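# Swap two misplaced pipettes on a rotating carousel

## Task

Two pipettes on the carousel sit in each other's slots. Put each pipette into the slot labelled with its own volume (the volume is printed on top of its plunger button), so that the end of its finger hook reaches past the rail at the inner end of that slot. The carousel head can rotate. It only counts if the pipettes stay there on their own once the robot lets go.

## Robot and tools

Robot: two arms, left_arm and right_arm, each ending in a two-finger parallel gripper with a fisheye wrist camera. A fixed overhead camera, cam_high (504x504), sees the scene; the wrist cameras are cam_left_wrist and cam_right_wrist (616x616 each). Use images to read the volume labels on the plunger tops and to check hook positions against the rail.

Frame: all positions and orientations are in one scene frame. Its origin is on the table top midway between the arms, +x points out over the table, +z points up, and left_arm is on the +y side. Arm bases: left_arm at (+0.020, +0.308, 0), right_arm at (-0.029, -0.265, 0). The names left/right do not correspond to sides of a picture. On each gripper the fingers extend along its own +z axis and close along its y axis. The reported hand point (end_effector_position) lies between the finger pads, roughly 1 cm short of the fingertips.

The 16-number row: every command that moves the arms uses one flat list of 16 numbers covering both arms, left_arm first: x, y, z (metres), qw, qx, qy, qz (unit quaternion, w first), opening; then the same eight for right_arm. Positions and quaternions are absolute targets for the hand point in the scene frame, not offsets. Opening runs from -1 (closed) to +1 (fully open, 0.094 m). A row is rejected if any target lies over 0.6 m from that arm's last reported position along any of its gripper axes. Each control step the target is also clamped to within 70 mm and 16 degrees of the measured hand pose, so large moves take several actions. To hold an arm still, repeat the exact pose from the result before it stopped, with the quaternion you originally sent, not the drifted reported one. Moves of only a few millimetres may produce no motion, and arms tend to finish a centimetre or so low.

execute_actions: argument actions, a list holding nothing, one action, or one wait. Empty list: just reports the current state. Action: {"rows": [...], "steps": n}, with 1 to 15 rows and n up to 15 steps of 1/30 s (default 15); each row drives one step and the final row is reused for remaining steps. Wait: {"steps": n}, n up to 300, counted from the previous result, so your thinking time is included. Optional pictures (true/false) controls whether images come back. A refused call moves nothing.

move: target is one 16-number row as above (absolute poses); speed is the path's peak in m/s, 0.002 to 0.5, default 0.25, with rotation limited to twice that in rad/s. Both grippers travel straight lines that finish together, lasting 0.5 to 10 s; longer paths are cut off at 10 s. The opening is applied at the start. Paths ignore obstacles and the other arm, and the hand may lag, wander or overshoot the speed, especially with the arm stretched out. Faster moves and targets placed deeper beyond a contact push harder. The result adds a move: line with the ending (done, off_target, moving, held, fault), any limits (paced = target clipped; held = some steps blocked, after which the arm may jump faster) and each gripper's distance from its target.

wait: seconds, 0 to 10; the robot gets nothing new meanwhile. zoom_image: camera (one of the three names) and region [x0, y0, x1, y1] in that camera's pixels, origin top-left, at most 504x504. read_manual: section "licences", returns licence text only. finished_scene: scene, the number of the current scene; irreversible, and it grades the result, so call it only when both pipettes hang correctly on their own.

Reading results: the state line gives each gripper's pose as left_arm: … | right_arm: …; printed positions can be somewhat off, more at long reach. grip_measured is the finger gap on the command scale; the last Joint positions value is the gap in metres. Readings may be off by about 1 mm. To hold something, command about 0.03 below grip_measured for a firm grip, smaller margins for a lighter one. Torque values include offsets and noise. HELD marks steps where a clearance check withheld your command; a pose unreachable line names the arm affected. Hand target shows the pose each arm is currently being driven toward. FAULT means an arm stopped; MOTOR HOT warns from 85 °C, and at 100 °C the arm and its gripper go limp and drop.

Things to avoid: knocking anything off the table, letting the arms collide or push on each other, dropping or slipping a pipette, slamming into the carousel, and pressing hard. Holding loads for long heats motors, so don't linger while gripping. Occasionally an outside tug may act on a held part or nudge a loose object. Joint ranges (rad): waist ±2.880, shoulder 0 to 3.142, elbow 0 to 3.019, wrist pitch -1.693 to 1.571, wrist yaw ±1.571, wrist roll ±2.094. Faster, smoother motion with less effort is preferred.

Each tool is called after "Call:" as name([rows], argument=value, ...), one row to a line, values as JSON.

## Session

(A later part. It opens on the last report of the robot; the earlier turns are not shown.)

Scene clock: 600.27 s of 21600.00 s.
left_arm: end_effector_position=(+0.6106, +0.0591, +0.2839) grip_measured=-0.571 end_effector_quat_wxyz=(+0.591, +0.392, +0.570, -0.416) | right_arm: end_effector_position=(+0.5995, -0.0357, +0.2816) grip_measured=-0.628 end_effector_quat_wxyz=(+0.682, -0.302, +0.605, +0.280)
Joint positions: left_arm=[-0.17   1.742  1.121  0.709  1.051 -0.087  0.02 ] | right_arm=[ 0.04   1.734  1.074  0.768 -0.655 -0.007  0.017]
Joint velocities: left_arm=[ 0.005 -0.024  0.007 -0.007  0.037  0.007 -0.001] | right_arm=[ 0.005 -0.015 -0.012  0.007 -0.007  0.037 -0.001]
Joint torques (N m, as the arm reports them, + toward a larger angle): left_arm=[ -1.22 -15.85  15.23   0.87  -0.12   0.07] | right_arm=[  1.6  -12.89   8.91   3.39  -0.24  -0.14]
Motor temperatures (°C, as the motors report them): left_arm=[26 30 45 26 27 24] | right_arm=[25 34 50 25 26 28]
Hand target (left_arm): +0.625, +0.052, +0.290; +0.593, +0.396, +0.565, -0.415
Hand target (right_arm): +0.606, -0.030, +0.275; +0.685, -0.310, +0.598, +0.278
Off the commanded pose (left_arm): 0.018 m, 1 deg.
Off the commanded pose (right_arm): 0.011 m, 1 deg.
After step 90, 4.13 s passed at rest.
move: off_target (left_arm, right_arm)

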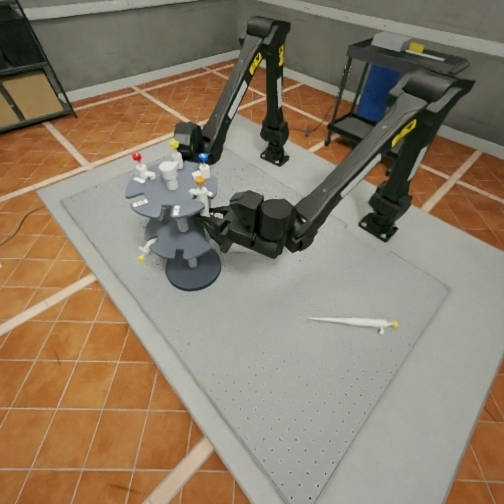

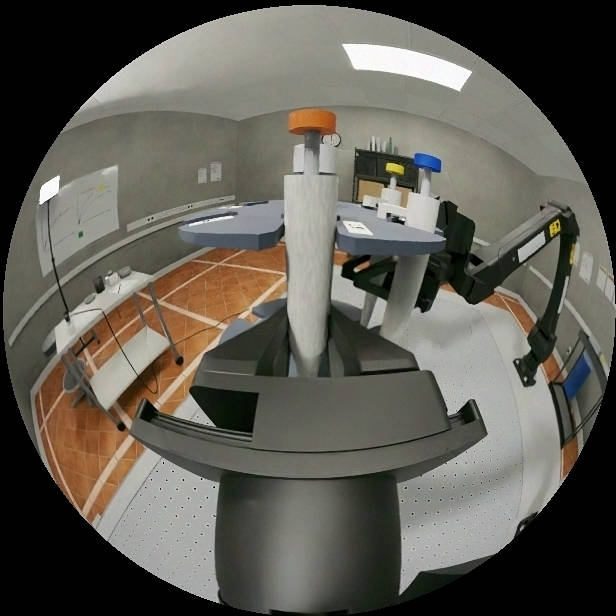

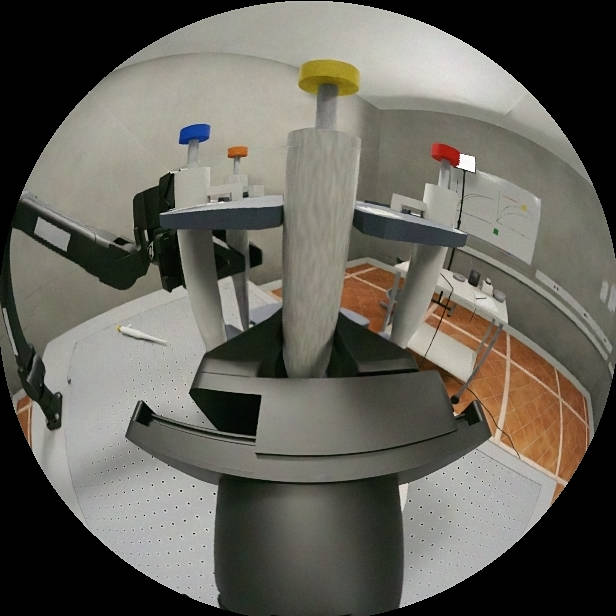

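Call:
move(target=[0.626,0.052,0.29,0.593,0.396,0.565,-0.415,-0.62, 0.612,-0.022,0.292,0.649,-0.316,0.640,0.266,-0.70], speed=0.04)

Call:
zoom_image(camera="cam_left_wrist", region=[330, 140, 470, 270])

Scene clock: 608.00 s of 21600.00 s.
left_arm: end_effector_position=(+0.6105, +0.0588, +0.2839) grip_measured=-0.571 end_effector_quat_wxyz=(+0.591, +0.392, +0.570, -0.416) | right_arm: end_effector_position=(+0.6052, -0.0350, +0.2766) grip_measured=-0.628 end_effector_quat_wxyz=(+0.645, -0.309, +0.646, +0.267)
Joint positions: left_arm=[-0.171  1.742  1.121  0.709  1.051 -0.087  0.02 ] | right_arm=[ 0.042  1.702  1.109  0.562 -0.642 -0.073  0.017]
Joint velocities: left_arm=[-0.024  0.005  0.002  0.002 -0.022 -0.022 -0.   ] | right_arm=[-0.005 -0.005 -0.007 -0.027 -0.051 -0.051  0.001]
Joint torques (N m, as the arm reports them, + toward a larger angle): left_arm=[ -1.2  -16.31  15.15   0.72  -0.15   0.07] | right_arm=[  1.79 -16.3   10.95   0.96   0.21  -0.05]
Motor temperatures (°C, as the motors report them): left_arm=[26 30 45 26 27 24] | right_arm=[25 33 49 25 26 28]
Hand target (left_arm): +0.625, +0.052, +0.290; +0.593, +0.396, +0.565, -0.415
Hand target (right_arm): +0.611, -0.023, +0.293; +0.649, -0.315, +0.639, +0.267
Off the commanded pose (left_arm): 0.018 m, 1 deg.
Off the commanded pose (right_arm): 0.021 m, 1 deg.
After step 90, 3.20 s passed at rest.
move: off_target (left_arm, right_arm)

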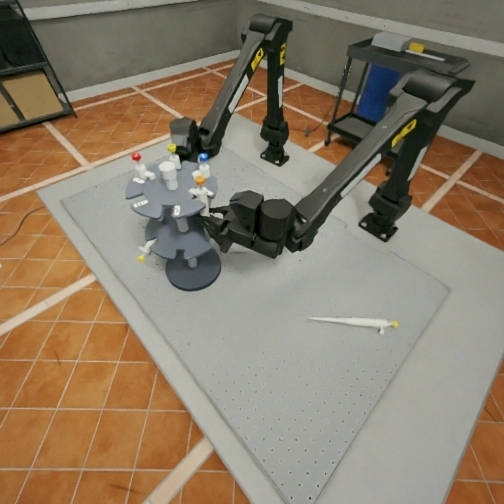

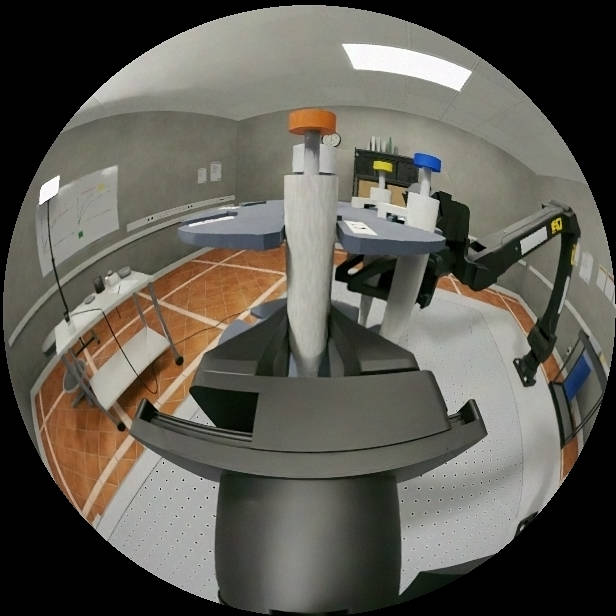

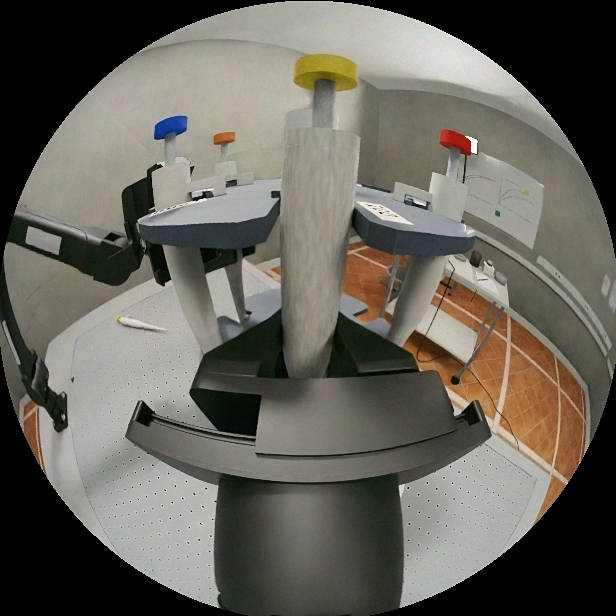

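Region (330, 140, 470, 270) of cam_left_wrist's 616x616 image, scaled by 3.600, with more detail than that image has; it fills the top 468 rows of this view, and the rest is white.

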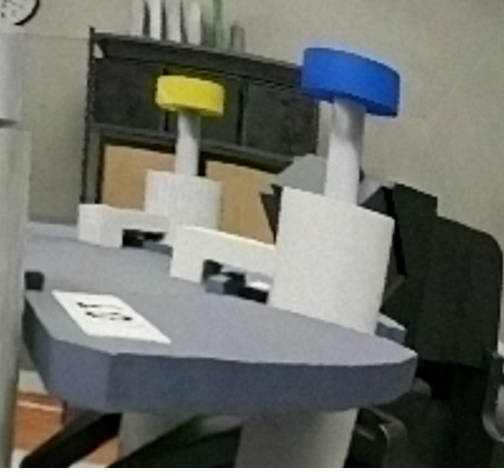

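Call:
move(target=[0.626,0.052,0.29,0.593,0.396,0.565,-0.415,-0.62, 0.6052,-0.0350,0.2766,0.645,-0.309,0.646,0.267,-0.2], speed=0.04)

Call:
move(target=[0.622,0.058,0.325,0.593,0.396,0.565,-0.415,-0.62, 0.535,-0.115,0.285,0.656,-0.292,0.625,0.306,0.1], speed=0.08)

Scene clock: 612.53 s of 21600.00 s.
left_arm: end_effector_position=(+0.6104, +0.0588, +0.2839) grip_measured=-0.571 end_effector_quat_wxyz=(+0.591, +0.392, +0.569, -0.416) | right_arm: end_effector_position=(+0.6052, -0.0350, +0.2765) grip_measured=-0.201 end_effector_quat_wxyz=(+0.645, -0.309, +0.646, +0.266)
Joint positions: left_arm=[-0.171  1.742  1.121  0.709  1.051 -0.087  0.02 ] | right_arm=[ 0.042  1.702  1.109  0.562 -0.642 -0.075  0.038]
Joint velocities: left_arm=[-0.005 -0.005  0.002  0.002 -0.007 -0.051 -0.   ] | right_arm=[-0.005 -0.005  0.007 -0.007 -0.037 -0.022 -0.   ]
Joint torques (N m, as the arm reports them, + toward a larger angle): left_arm=[ -1.17 -16.09  15.07   0.66  -0.15   0.06] | right_arm=[  0.87 -15.99   7.77   2.39  -0.11   0.03]
Motor temperatures (°C, as the motors report them): left_arm=[26 30 45 26 27 24] | right_arm=[25 34 49 25 26 28]
Hand target (left_arm): +0.625, +0.052, +0.290; +0.593, +0.396, +0.565, -0.415
Hand target (right_arm): +0.605, -0.035, +0.277; +0.645, -0.309, +0.646, +0.267
Off the commanded pose (left_arm): 0.018 m, 1 deg.
Off the commanded pose (right_arm): 0.000 m, 0 deg.
After step 90, 0.83 s passed at rest.
move: off_target (left_arm)

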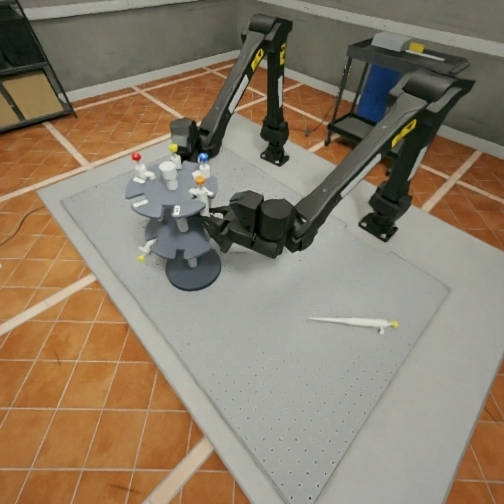

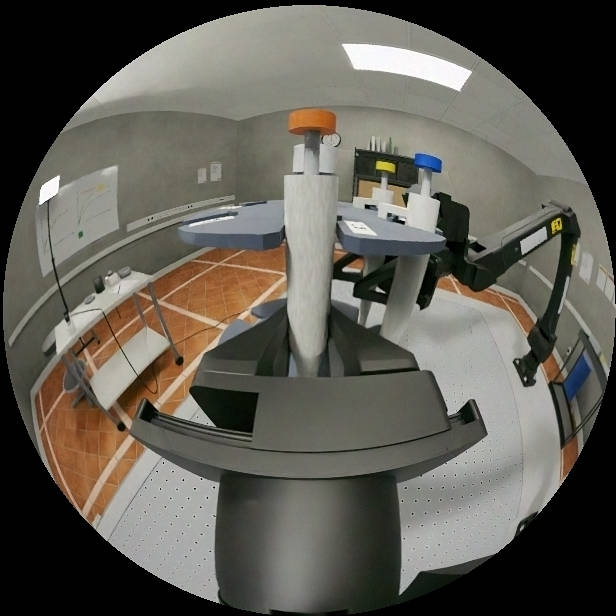

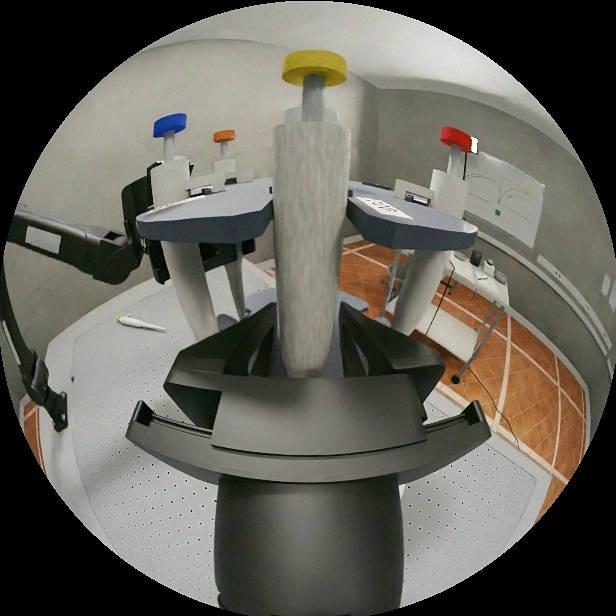

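Scene clock: 614.23 s of 21600.00 s.
left_arm: end_effector_position=(+0.6097, +0.0584, +0.2848) grip_measured=-0.571 end_effector_quat_wxyz=(+0.575, +0.389, +0.584, -0.422) | right_arm: end_effector_position=(+0.5390, -0.1079, +0.2687) grip_measured=+0.099 end_effector_quat_wxyz=(+0.643, -0.293, +0.636, +0.309)
Joint positions: left_arm=[-0.171  1.726  1.13   0.629  1.057 -0.074  0.02 ] | right_arm=[-0.098  1.577  0.881  0.723 -0.824  0.036  0.052]
Joint velocities: left_arm=[-0.015  0.005  0.002  0.017 -0.066 -0.037 -0.   ] | right_arm=[-0.005  0.005 -0.002 -0.017  0.007 -0.007  0.   ]
Joint torques (N m, as the arm reports them, + toward a larger angle): left_arm=[ -0.44 -21.    16.24   0.71  -0.01  -0.08] | right_arm=[  0.56 -15.55   6.78   3.55  -0.16   0.15]
Motor temperatures (°C, as the motors report them): left_arm=[26 30 45 26 27 24] | right_arm=[25 34 48 25 26 28]
Hand target (left_arm): +0.619, +0.059, +0.325; +0.594, +0.396, +0.565, -0.415
Hand target (right_arm): +0.535, -0.114, +0.284; +0.656, -0.292, +0.625, +0.305
Off the commanded pose (left_arm): 0.042 m, 3 deg.
Off the commanded pose (right_arm): 0.018 m, 2 deg.
move: off_target (left_arm, right_arm)

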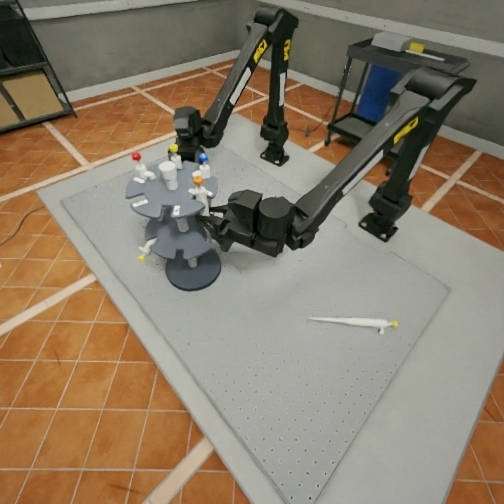

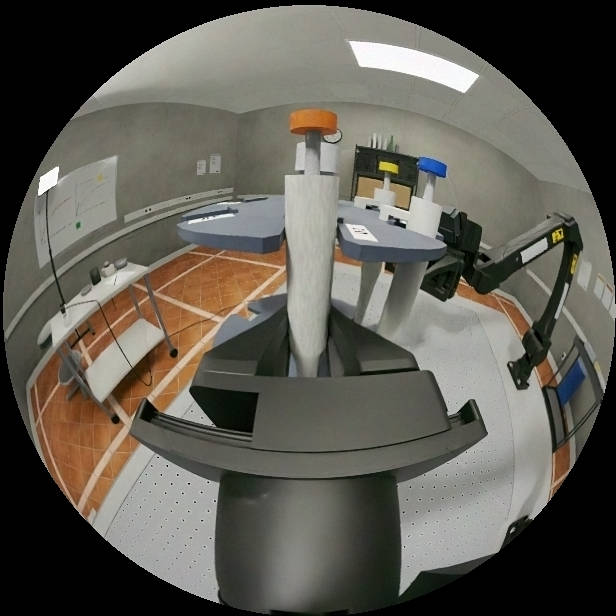

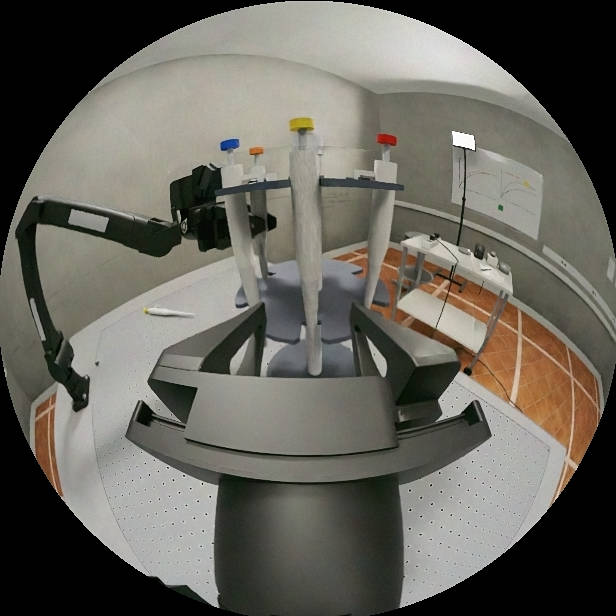

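Call:
move(target=[0.620,0.062,0.345,0.6135,0.380,0.5428,-0.4296,-0.62, 0.600,-0.036,0.29,0.656,-0.292,0.625,0.306,-0.15], speed=0.07)

Scene clock: 631.43 s of 21600.00 s.
left_arm: end_effector_position=(+0.6085, +0.0598, +0.3033) grip_measured=-0.571 end_effector_quat_wxyz=(+0.588, +0.376, +0.568, -0.437) | right_arm: end_effector_position=(+0.5856, -0.0469, +0.2812) grip_measured=-0.148 end_effector_quat_wxyz=(+0.653, -0.288, +0.631, +0.304)
Joint positions: left_arm=[-0.169  1.726  1.13   0.746  1.057 -0.185  0.02 ] | right_arm=[ 0.019  1.68   1.04   0.689 -0.691  0.038  0.04 ]
Joint velocities: left_arm=[-0.015  0.005 -0.002  0.002  0.022 -0.022 -0.   ] | right_arm=[ 0.005  0.005  0.012 -0.017  0.007  0.022  0.   ]
Joint torques (N m, as the arm reports them, + toward a larger angle): left_arm=[  0.12 -20.29  15.52   2.1   -0.28  -0.25] | right_arm=[  1.59 -13.21  11.63   1.53   0.1    0.01]
Motor temperatures (°C, as the motors report them): left_arm=[26 31 47 26 27 24] | right_arm=[25 34 46 25 26 28]
Hand target (left_arm): +0.617, +0.063, +0.345; +0.613, +0.380, +0.543, -0.430
Hand target (right_arm): +0.599, -0.037, +0.291; +0.656, -0.292, +0.625, +0.306
Off the commanded pose (left_arm): 0.043 m, 4 deg.
Off the commanded pose (right_arm): 0.020 m, 1 deg.
After step 90, 12.47 s passed at rest.
move: off_target (left_arm, right_arm)

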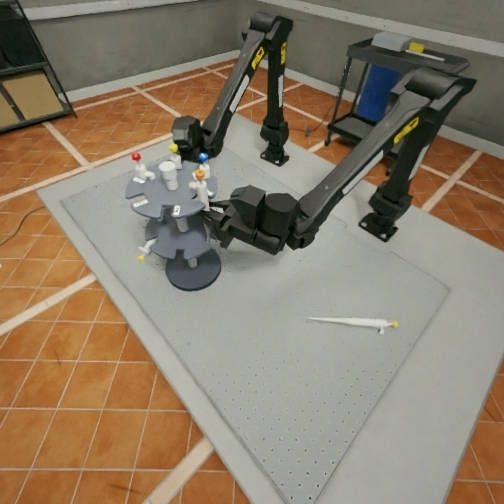

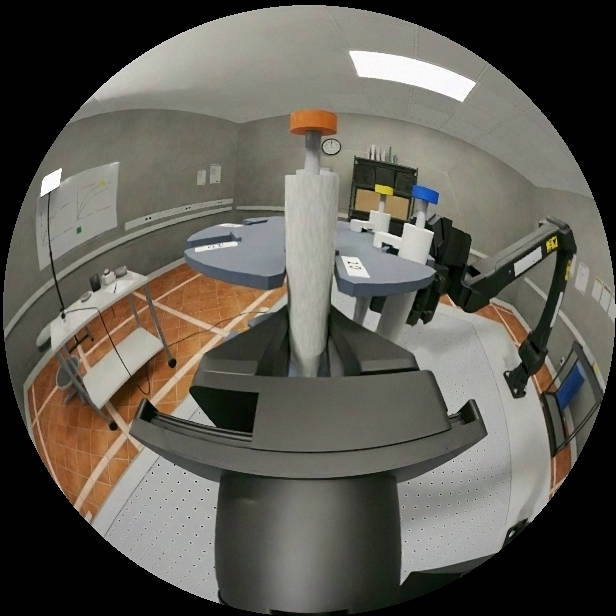

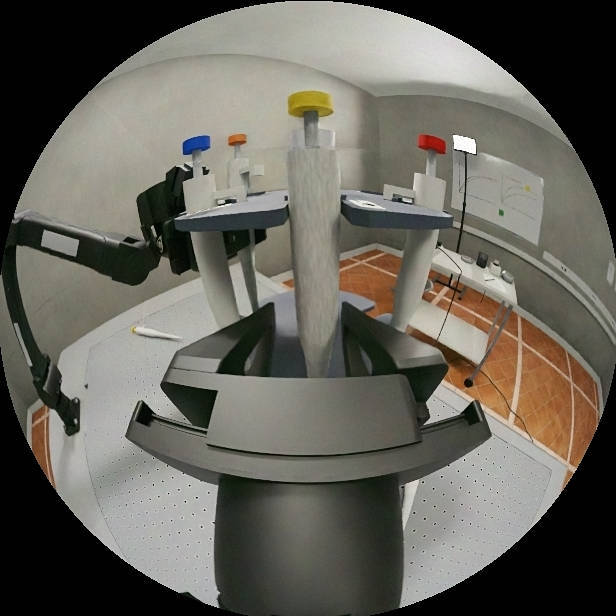

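Call:
move(target=[0.572,0.175,0.305,0.600,0.390,0.558,-0.420,-0.62, 0.600,-0.036,0.29,0.656,-0.292,0.625,0.306,-0.15], speed=0.07)

Scene clock: 635.97 s of 21600.00 s.
left_arm: end_effector_position=(+0.5799, +0.1737, +0.2990) grip_measured=-0.571 end_effector_quat_wxyz=(+0.595, +0.387, +0.564, -0.423) | right_arm: end_effector_position=(+0.5858, -0.0470, +0.2812) grip_measured=-0.148 end_effector_quat_wxyz=(+0.653, -0.288, +0.631, +0.304)
Joint positions: left_arm=[ 0.048  1.661  1.016  0.864  1.268 -0.225  0.02 ] | right_arm=[ 0.019  1.68   1.04   0.689 -0.69   0.038  0.04 ]
Joint velocities: left_arm=[-0.015 -0.015  0.002  0.002 -0.022  0.007  0.   ] | right_arm=[-0.024 -0.005  0.002  0.002 -0.051 -0.066 -0.   ]
Joint torques (N m, as the arm reports them, + toward a larger angle): left_arm=[ -0.01 -18.38   8.29   1.88  -0.09  -0.06] | right_arm=[  1.91 -13.    11.63   1.53   0.13   0.04]
Motor temperatures (°C, as the motors report them): left_arm=[26 31 46 26 27 24] | right_arm=[25 33 47 25 26 28]
Hand target (left_arm): +0.574, +0.175, +0.305; +0.600, +0.390, +0.558, -0.420
Hand target (right_arm): +0.599, -0.037, +0.290; +0.656, -0.292, +0.625, +0.306
Off the commanded pose (left_arm): 0.010 m, 1 deg.
Off the commanded pose (right_arm): 0.020 m, 1 deg.
move: off_target (right_arm)

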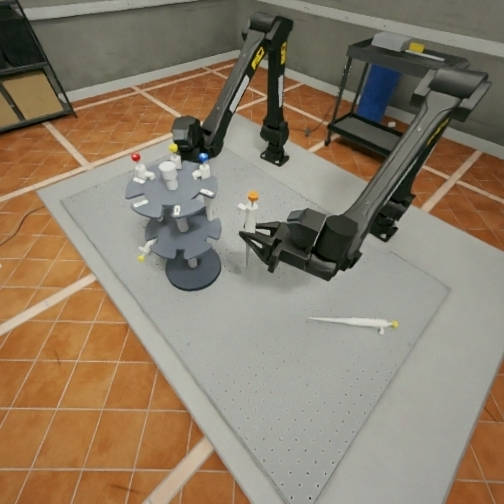

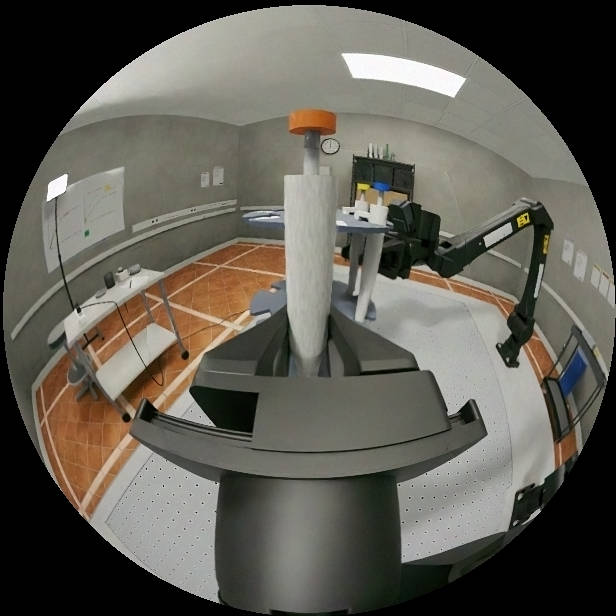

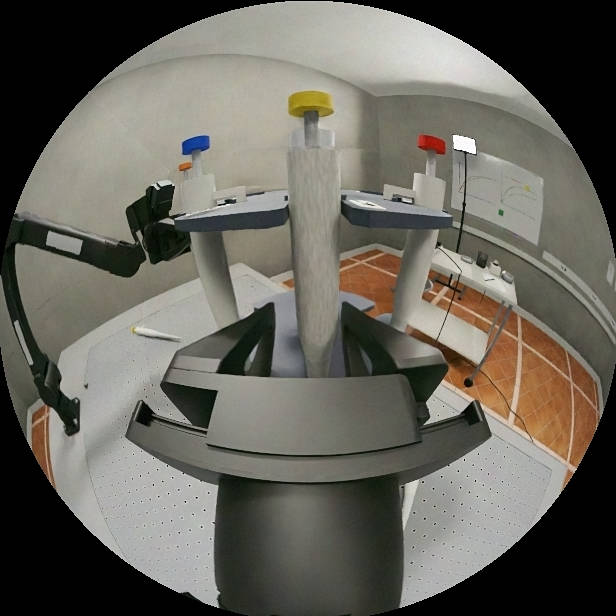

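Call:
move(target=[0.45,0.27,0.31,0.699,0.179,0.666,-0.187,-0.62, 0.568,-0.004,0.29,0.713,-0.120,0.6795,0.1257,-0.2], speed=0.08)

Call:
move(target=[0.45,0.27,0.31,0.699,0.179,0.666,-0.187,-0.62, 0.572,0.036,0.29,0.718,0.090,0.684,-0.0945,-0.2], speed=0.08)

Scene clock: 646.83 s of 21600.00 s.
left_arm: end_effector_position=(+0.4543, +0.2689, +0.3157) grip_measured=-0.571 end_effector_quat_wxyz=(+0.702, +0.184, +0.661, -0.191) | right_arm: end_effector_position=(+0.5781, -0.0116, +0.2731) grip_measured=-0.199 end_effector_quat_wxyz=(+0.704, -0.113, +0.690, +0.123)
Joint positions: left_arm=[ 0.163  1.03   0.51   0.597  0.705 -0.045  0.02 ] | right_arm=[0.264 1.632 0.964 0.689 0.083 0.009 0.038]
Joint velocities: left_arm=[ 0.005 -0.005 -0.002 -0.012  0.037 -0.022 -0.   ] | right_arm=[-0.005 -0.005 -0.012  0.022 -0.007  0.007  0.   ]
Joint torques (N m, as the arm reports them, + toward a larger angle): left_arm=[ 0.32 -7.75  9.4   0.81 -0.18  0.17] | right_arm=[  2.33 -17.09   7.36   2.3    0.07  -0.15]
Motor temperatures (°C, as the motors report them): left_arm=[26 30 43 26 27 24] | right_arm=[25 34 47 25 26 28]
Hand target (left_arm): +0.451, +0.273, +0.310; +0.699, +0.180, +0.667, -0.186
Hand target (right_arm): +0.569, -0.004, +0.289; +0.712, -0.120, +0.681, +0.126
Off the commanded pose (left_arm): 0.007 m, 1 deg.
Off the commanded pose (right_arm): 0.021 m, 2 deg.
After step 90, 3.20 s passed at rest.
move: off_target (right_arm)

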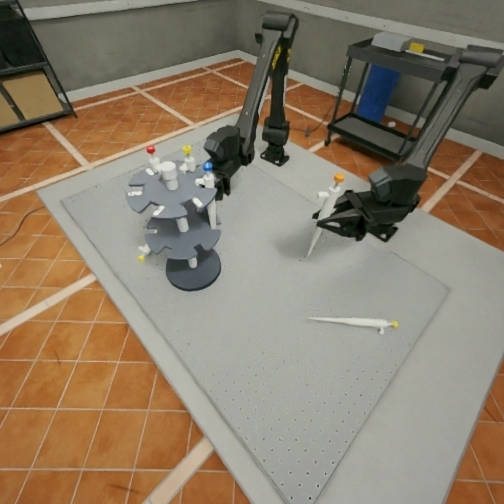

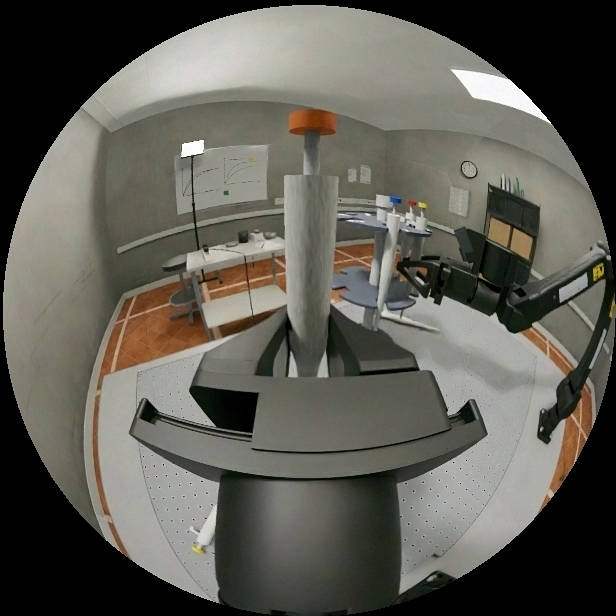

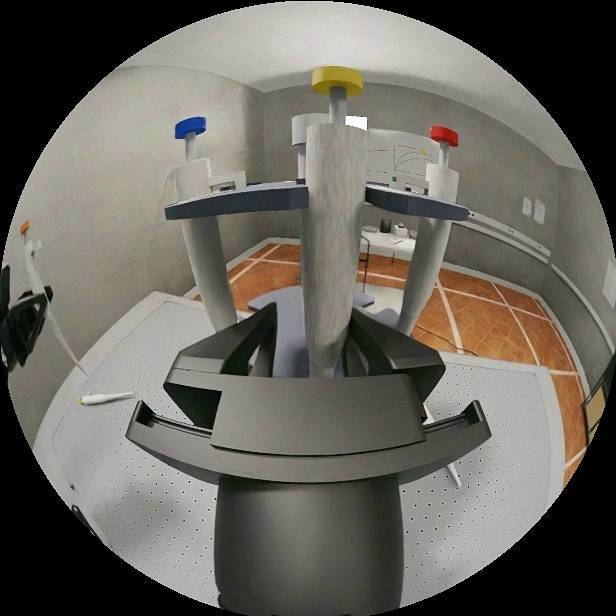

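Scene clock: 650.93 s of 21600.00 s.
left_arm: end_effector_position=(+0.4550, +0.2702, +0.3158) grip_measured=-0.571 end_effector_quat_wxyz=(+0.703, +0.181, +0.662, -0.188) | right_arm: end_effector_position=(+0.5635, +0.0157, +0.2801) grip_measured=-0.199 end_effector_quat_wxyz=(+0.712, +0.094, +0.689, -0.099)
Joint positions: left_arm=[ 0.163  1.03   0.51   0.597  0.697 -0.045  0.02 ] | right_arm=[ 0.501  1.743  1.123  0.676  0.929 -0.048  0.038]
Joint velocities: left_arm=[-0.005 -0.005  0.002  0.012  0.037 -0.007 -0.001] | right_arm=[-0.005 -0.015 -0.017 -0.007  0.007  0.037 -0.   ]
Joint torques (N m, as the arm reports them, + toward a larger angle): left_arm=[-0.53 -6.9   9.26  1.11 -0.18  0.08] | right_arm=[  1.94 -13.87  11.92   1.37   0.03  -0.13]
Motor temperatures (°C, as the motors report them): left_arm=[26 30 43 26 27 24] | right_arm=[25 33 48 25 26 28]
Hand target (left_arm): +0.450, +0.270, +0.310; +0.699, +0.179, +0.666, -0.187
Hand target (right_arm): +0.572, +0.035, +0.291; +0.717, +0.090, +0.685, -0.095
Off the commanded pose (left_arm): 0.008 m, 1 deg.
Off the commanded pose (right_arm): 0.024 m, 1 deg.
move: off_target (right_arm)

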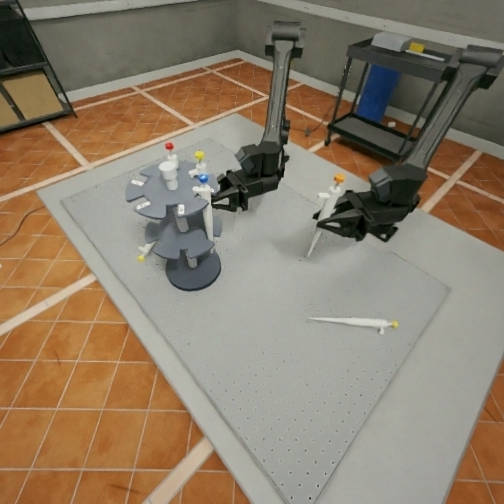

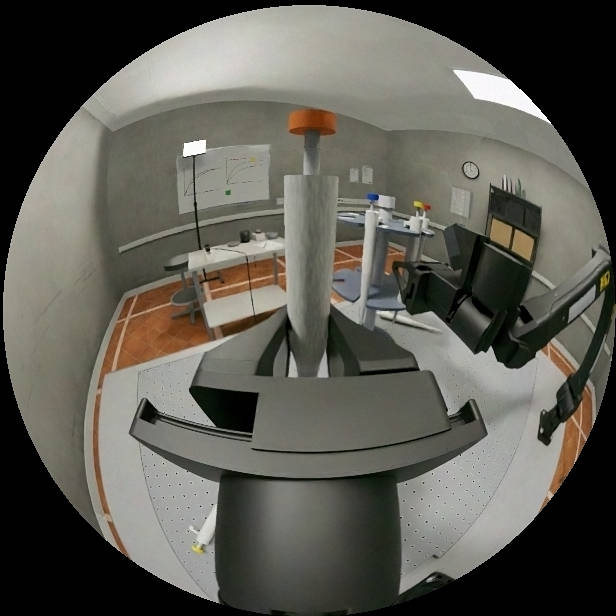

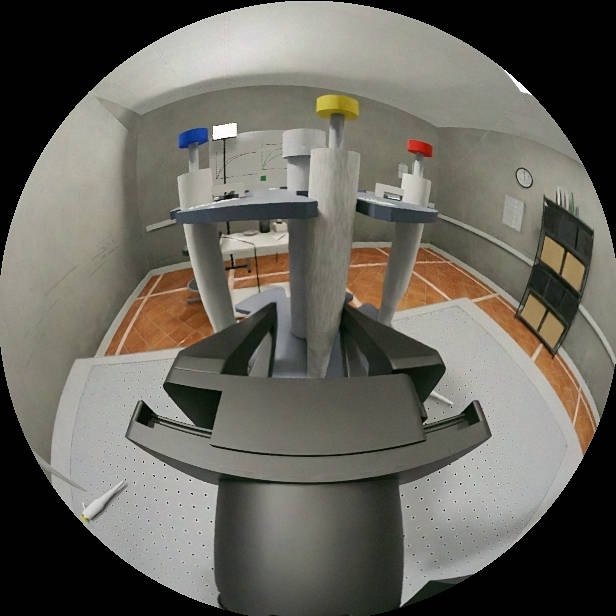

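Call:
move(target=[0.45,0.27,0.31,0.699,0.179,0.666,-0.187,-0.62, 0.475,0.035,0.29,0.718,0.090,0.684,-0.0945,0.1], speed=0.15)

Call:
move(target=[0.45,0.27,0.31,0.699,0.179,0.666,-0.187,-0.62, 0.545,-0.130,0.29,0.642,-0.3186,0.612,0.334,0.1], speed=0.25)

Scene clock: 656.67 s of 21600.00 s.
left_arm: end_effector_position=(+0.4550, +0.2702, +0.3158) grip_measured=-0.571 end_effector_quat_wxyz=(+0.703, +0.181, +0.662, -0.188) | right_arm: end_effector_position=(+0.4812, +0.0362, +0.2783) grip_measured=+0.099 end_effector_quat_wxyz=(+0.711, +0.086, +0.691, -0.101)
Joint positions: left_arm=[ 0.163  1.03   0.51   0.597  0.697 -0.045  0.02 ] | right_arm=[ 0.635  1.635  0.97   0.726  1.052 -0.071  0.052]
Joint velocities: left_arm=[-0.005  0.015  0.002 -0.002 -0.037 -0.022  0.002] | right_arm=[-0.024 -0.015 -0.002 -0.002 -0.081  0.022  0.   ]
Joint torques (N m, as the arm reports them, + toward a larger angle): left_arm=[-0.96 -7.02  9.12  1.02 -0.17  0.1 ] | right_arm=[  1.53 -16.23   6.65   3.4    0.09  -0.11]
Motor temperatures (°C, as the motors report them): left_arm=[26 30 43 26 27 24] | right_arm=[25 33 48 25 26 28]
Hand target (left_arm): +0.450, +0.270, +0.310; +0.699, +0.179, +0.666, -0.187
Hand target (right_arm): +0.475, +0.035, +0.289; +0.718, +0.090, +0.684, -0.095
Off the commanded pose (left_arm): 0.008 m, 1 deg.
Off the commanded pose (right_arm): 0.013 m, 1 deg.
After step 90, 1.73 s passed at rest.
move: off_target (right_arm)

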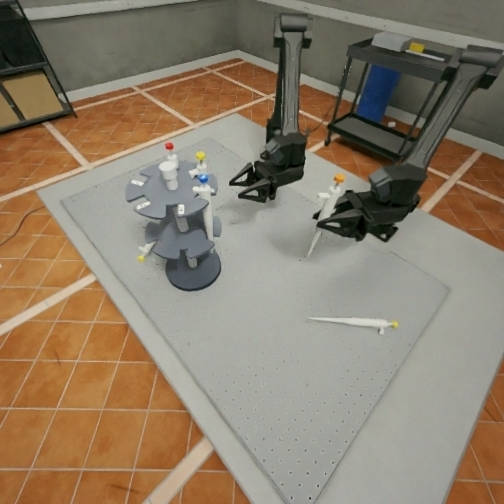

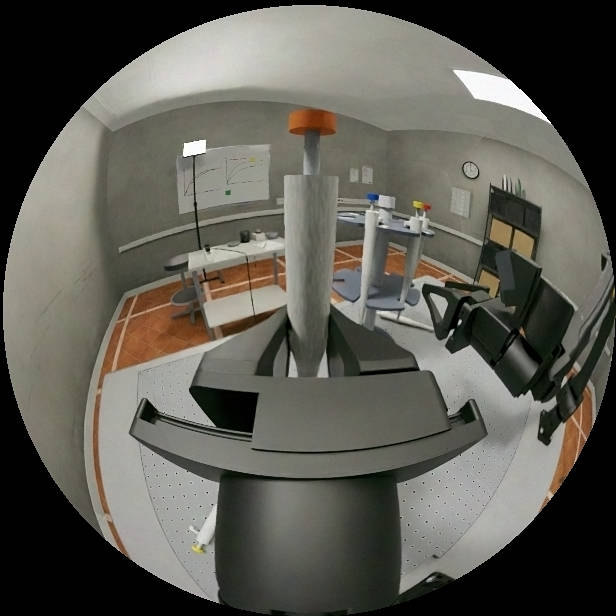

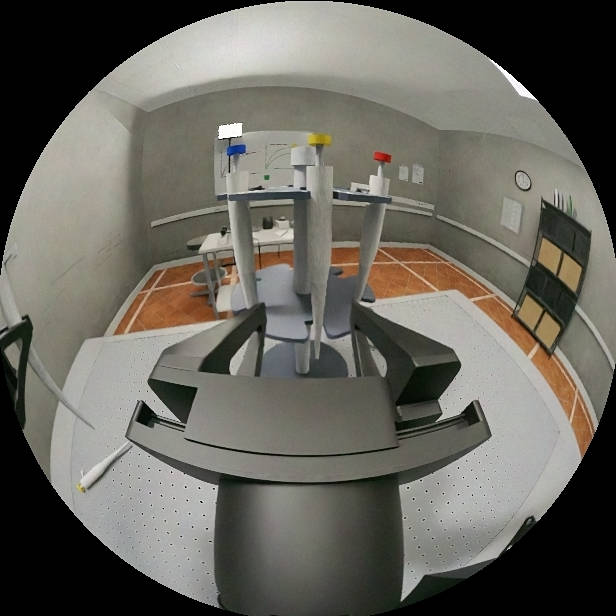

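Scene clock: 659.50 s of 21600.00 s.
left_arm: end_effector_position=(+0.4550, +0.2702, +0.3158) grip_measured=-0.571 end_effector_quat_wxyz=(+0.703, +0.181, +0.662, -0.188) | right_arm: end_effector_position=(+0.5253, -0.1263, +0.2720) grip_measured=+0.099 end_effector_quat_wxyz=(+0.629, -0.315, +0.625, +0.338)
Joint positions: left_arm=[ 0.163  1.03   0.51   0.597  0.697 -0.045  0.02 ] | right_arm=[-0.157  1.566  0.875  0.726 -0.964  0.055  0.052]
Joint velocities: left_arm=[ 0.005 -0.005  0.012  0.012  0.022  0.022 -0.   ] | right_arm=[-0.015 -0.024 -0.002  0.012 -0.095 -0.007  0.002]
Joint torques (N m, as the arm reports them, + toward a larger angle): left_arm=[-0.7  -6.98  9.21  1.07 -0.16  0.12] | right_arm=[  0.39 -10.84  11.01   3.44  -0.17   0.17]
Motor temperatures (°C, as the motors report them): left_arm=[26 29 42 26 27 24] | right_arm=[25 33 48 25 26 28]
Hand target (left_arm): +0.450, +0.270, +0.310; +0.699, +0.179, +0.666, -0.187
Hand target (right_arm): +0.540, -0.130, +0.290; +0.644, -0.320, +0.610, +0.333
Off the commanded pose (left_arm): 0.008 m, 1 deg.
Off the commanded pose (right_arm): 0.027 m, 2 deg.
move: off_target (right_arm)

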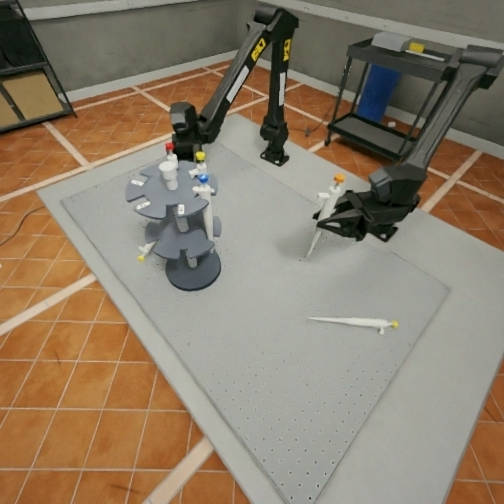

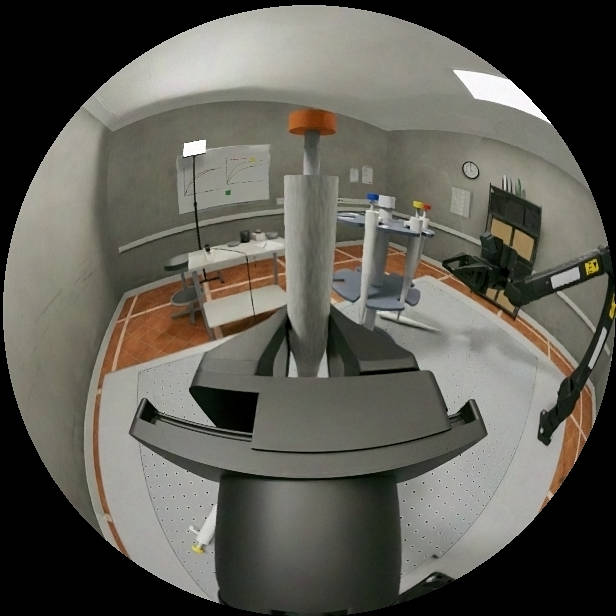

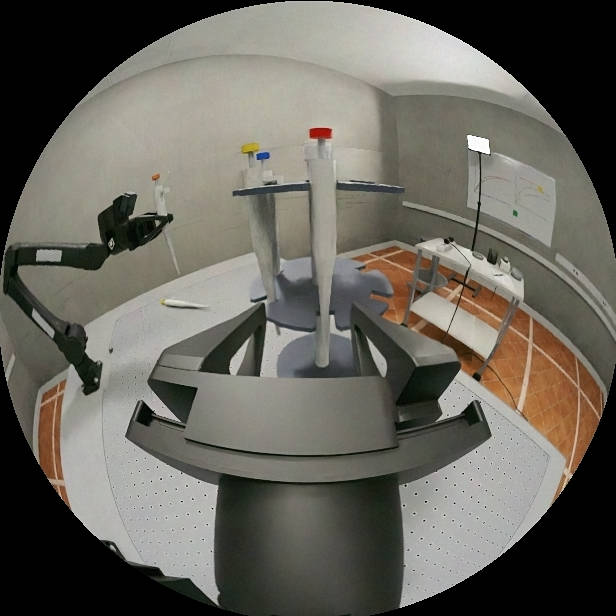

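Call:
move(target=[0.45,0.27,0.31,0.699,0.179,0.666,-0.187,-0.62, 0.606,-0.039,0.292,0.642,-0.3186,0.612,0.334,0.0], speed=0.1)

Scene clock: 663.53 s of 21600.00 s.
left_arm: end_effector_position=(+0.4550, +0.2702, +0.3158) grip_measured=-0.571 end_effector_quat_wxyz=(+0.703, +0.181, +0.662, -0.188) | right_arm: end_effector_position=(+0.5918, -0.0488, +0.2833) grip_measured=+0.002 end_effector_quat_wxyz=(+0.637, -0.312, +0.619, +0.336)
Joint positions: left_arm=[ 0.163  1.03   0.51   0.597  0.697 -0.045  0.02 ] | right_arm=[-0.007  1.713  1.09   0.678 -0.804  0.058  0.047]
Joint velocities: left_arm=[-0.005 -0.005 -0.007 -0.007  0.022  0.007 -0.001] | right_arm=[-0.005  0.005 -0.007  0.002 -0.007  0.081 -0.001]
Joint torques (N m, as the arm reports them, + toward a larger angle): left_arm=[-0.75 -7.06  9.27  1.11 -0.18  0.09] | right_arm=[  1.53 -13.88  11.69   1.49   0.12  -0.07]
Motor temperatures (°C, as the motors report them): left_arm=[26 29 42 26 27 24] | right_arm=[25 33 48 25 26 28]
Hand target (left_arm): +0.450, +0.270, +0.310; +0.699, +0.179, +0.666, -0.187
Hand target (right_arm): +0.605, -0.040, +0.293; +0.642, -0.318, +0.612, +0.334
Off the commanded pose (left_arm): 0.008 m, 1 deg.
Off the commanded pose (right_arm): 0.019 m, 1 deg.
move: off_target (right_arm)

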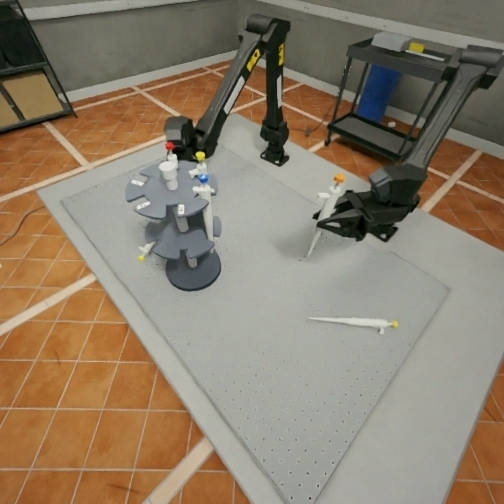

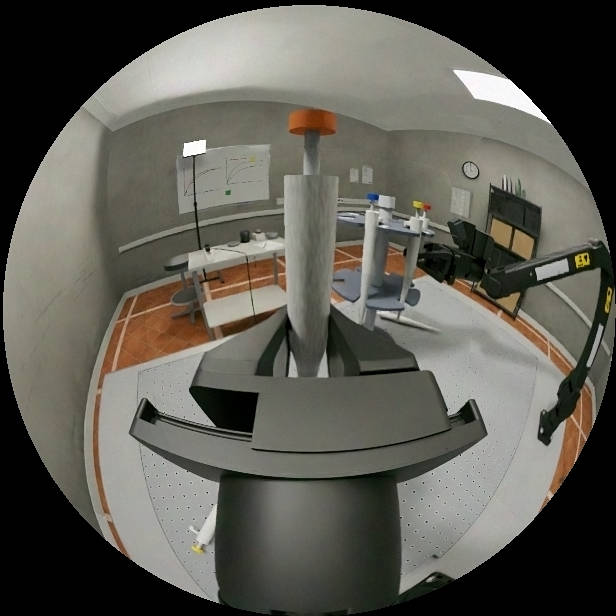

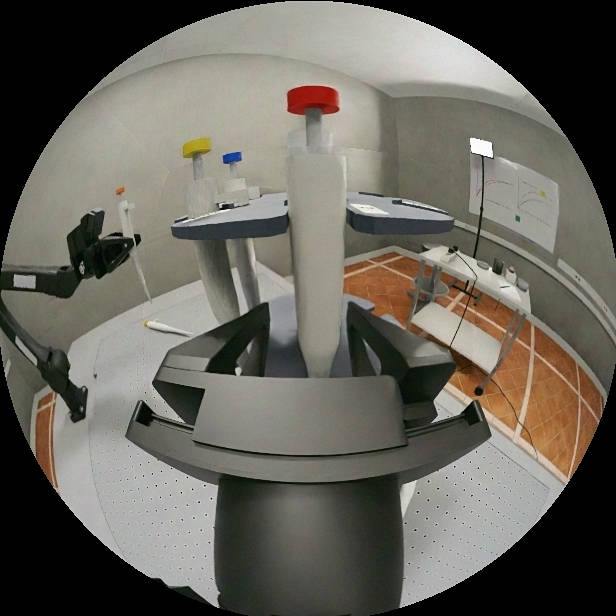

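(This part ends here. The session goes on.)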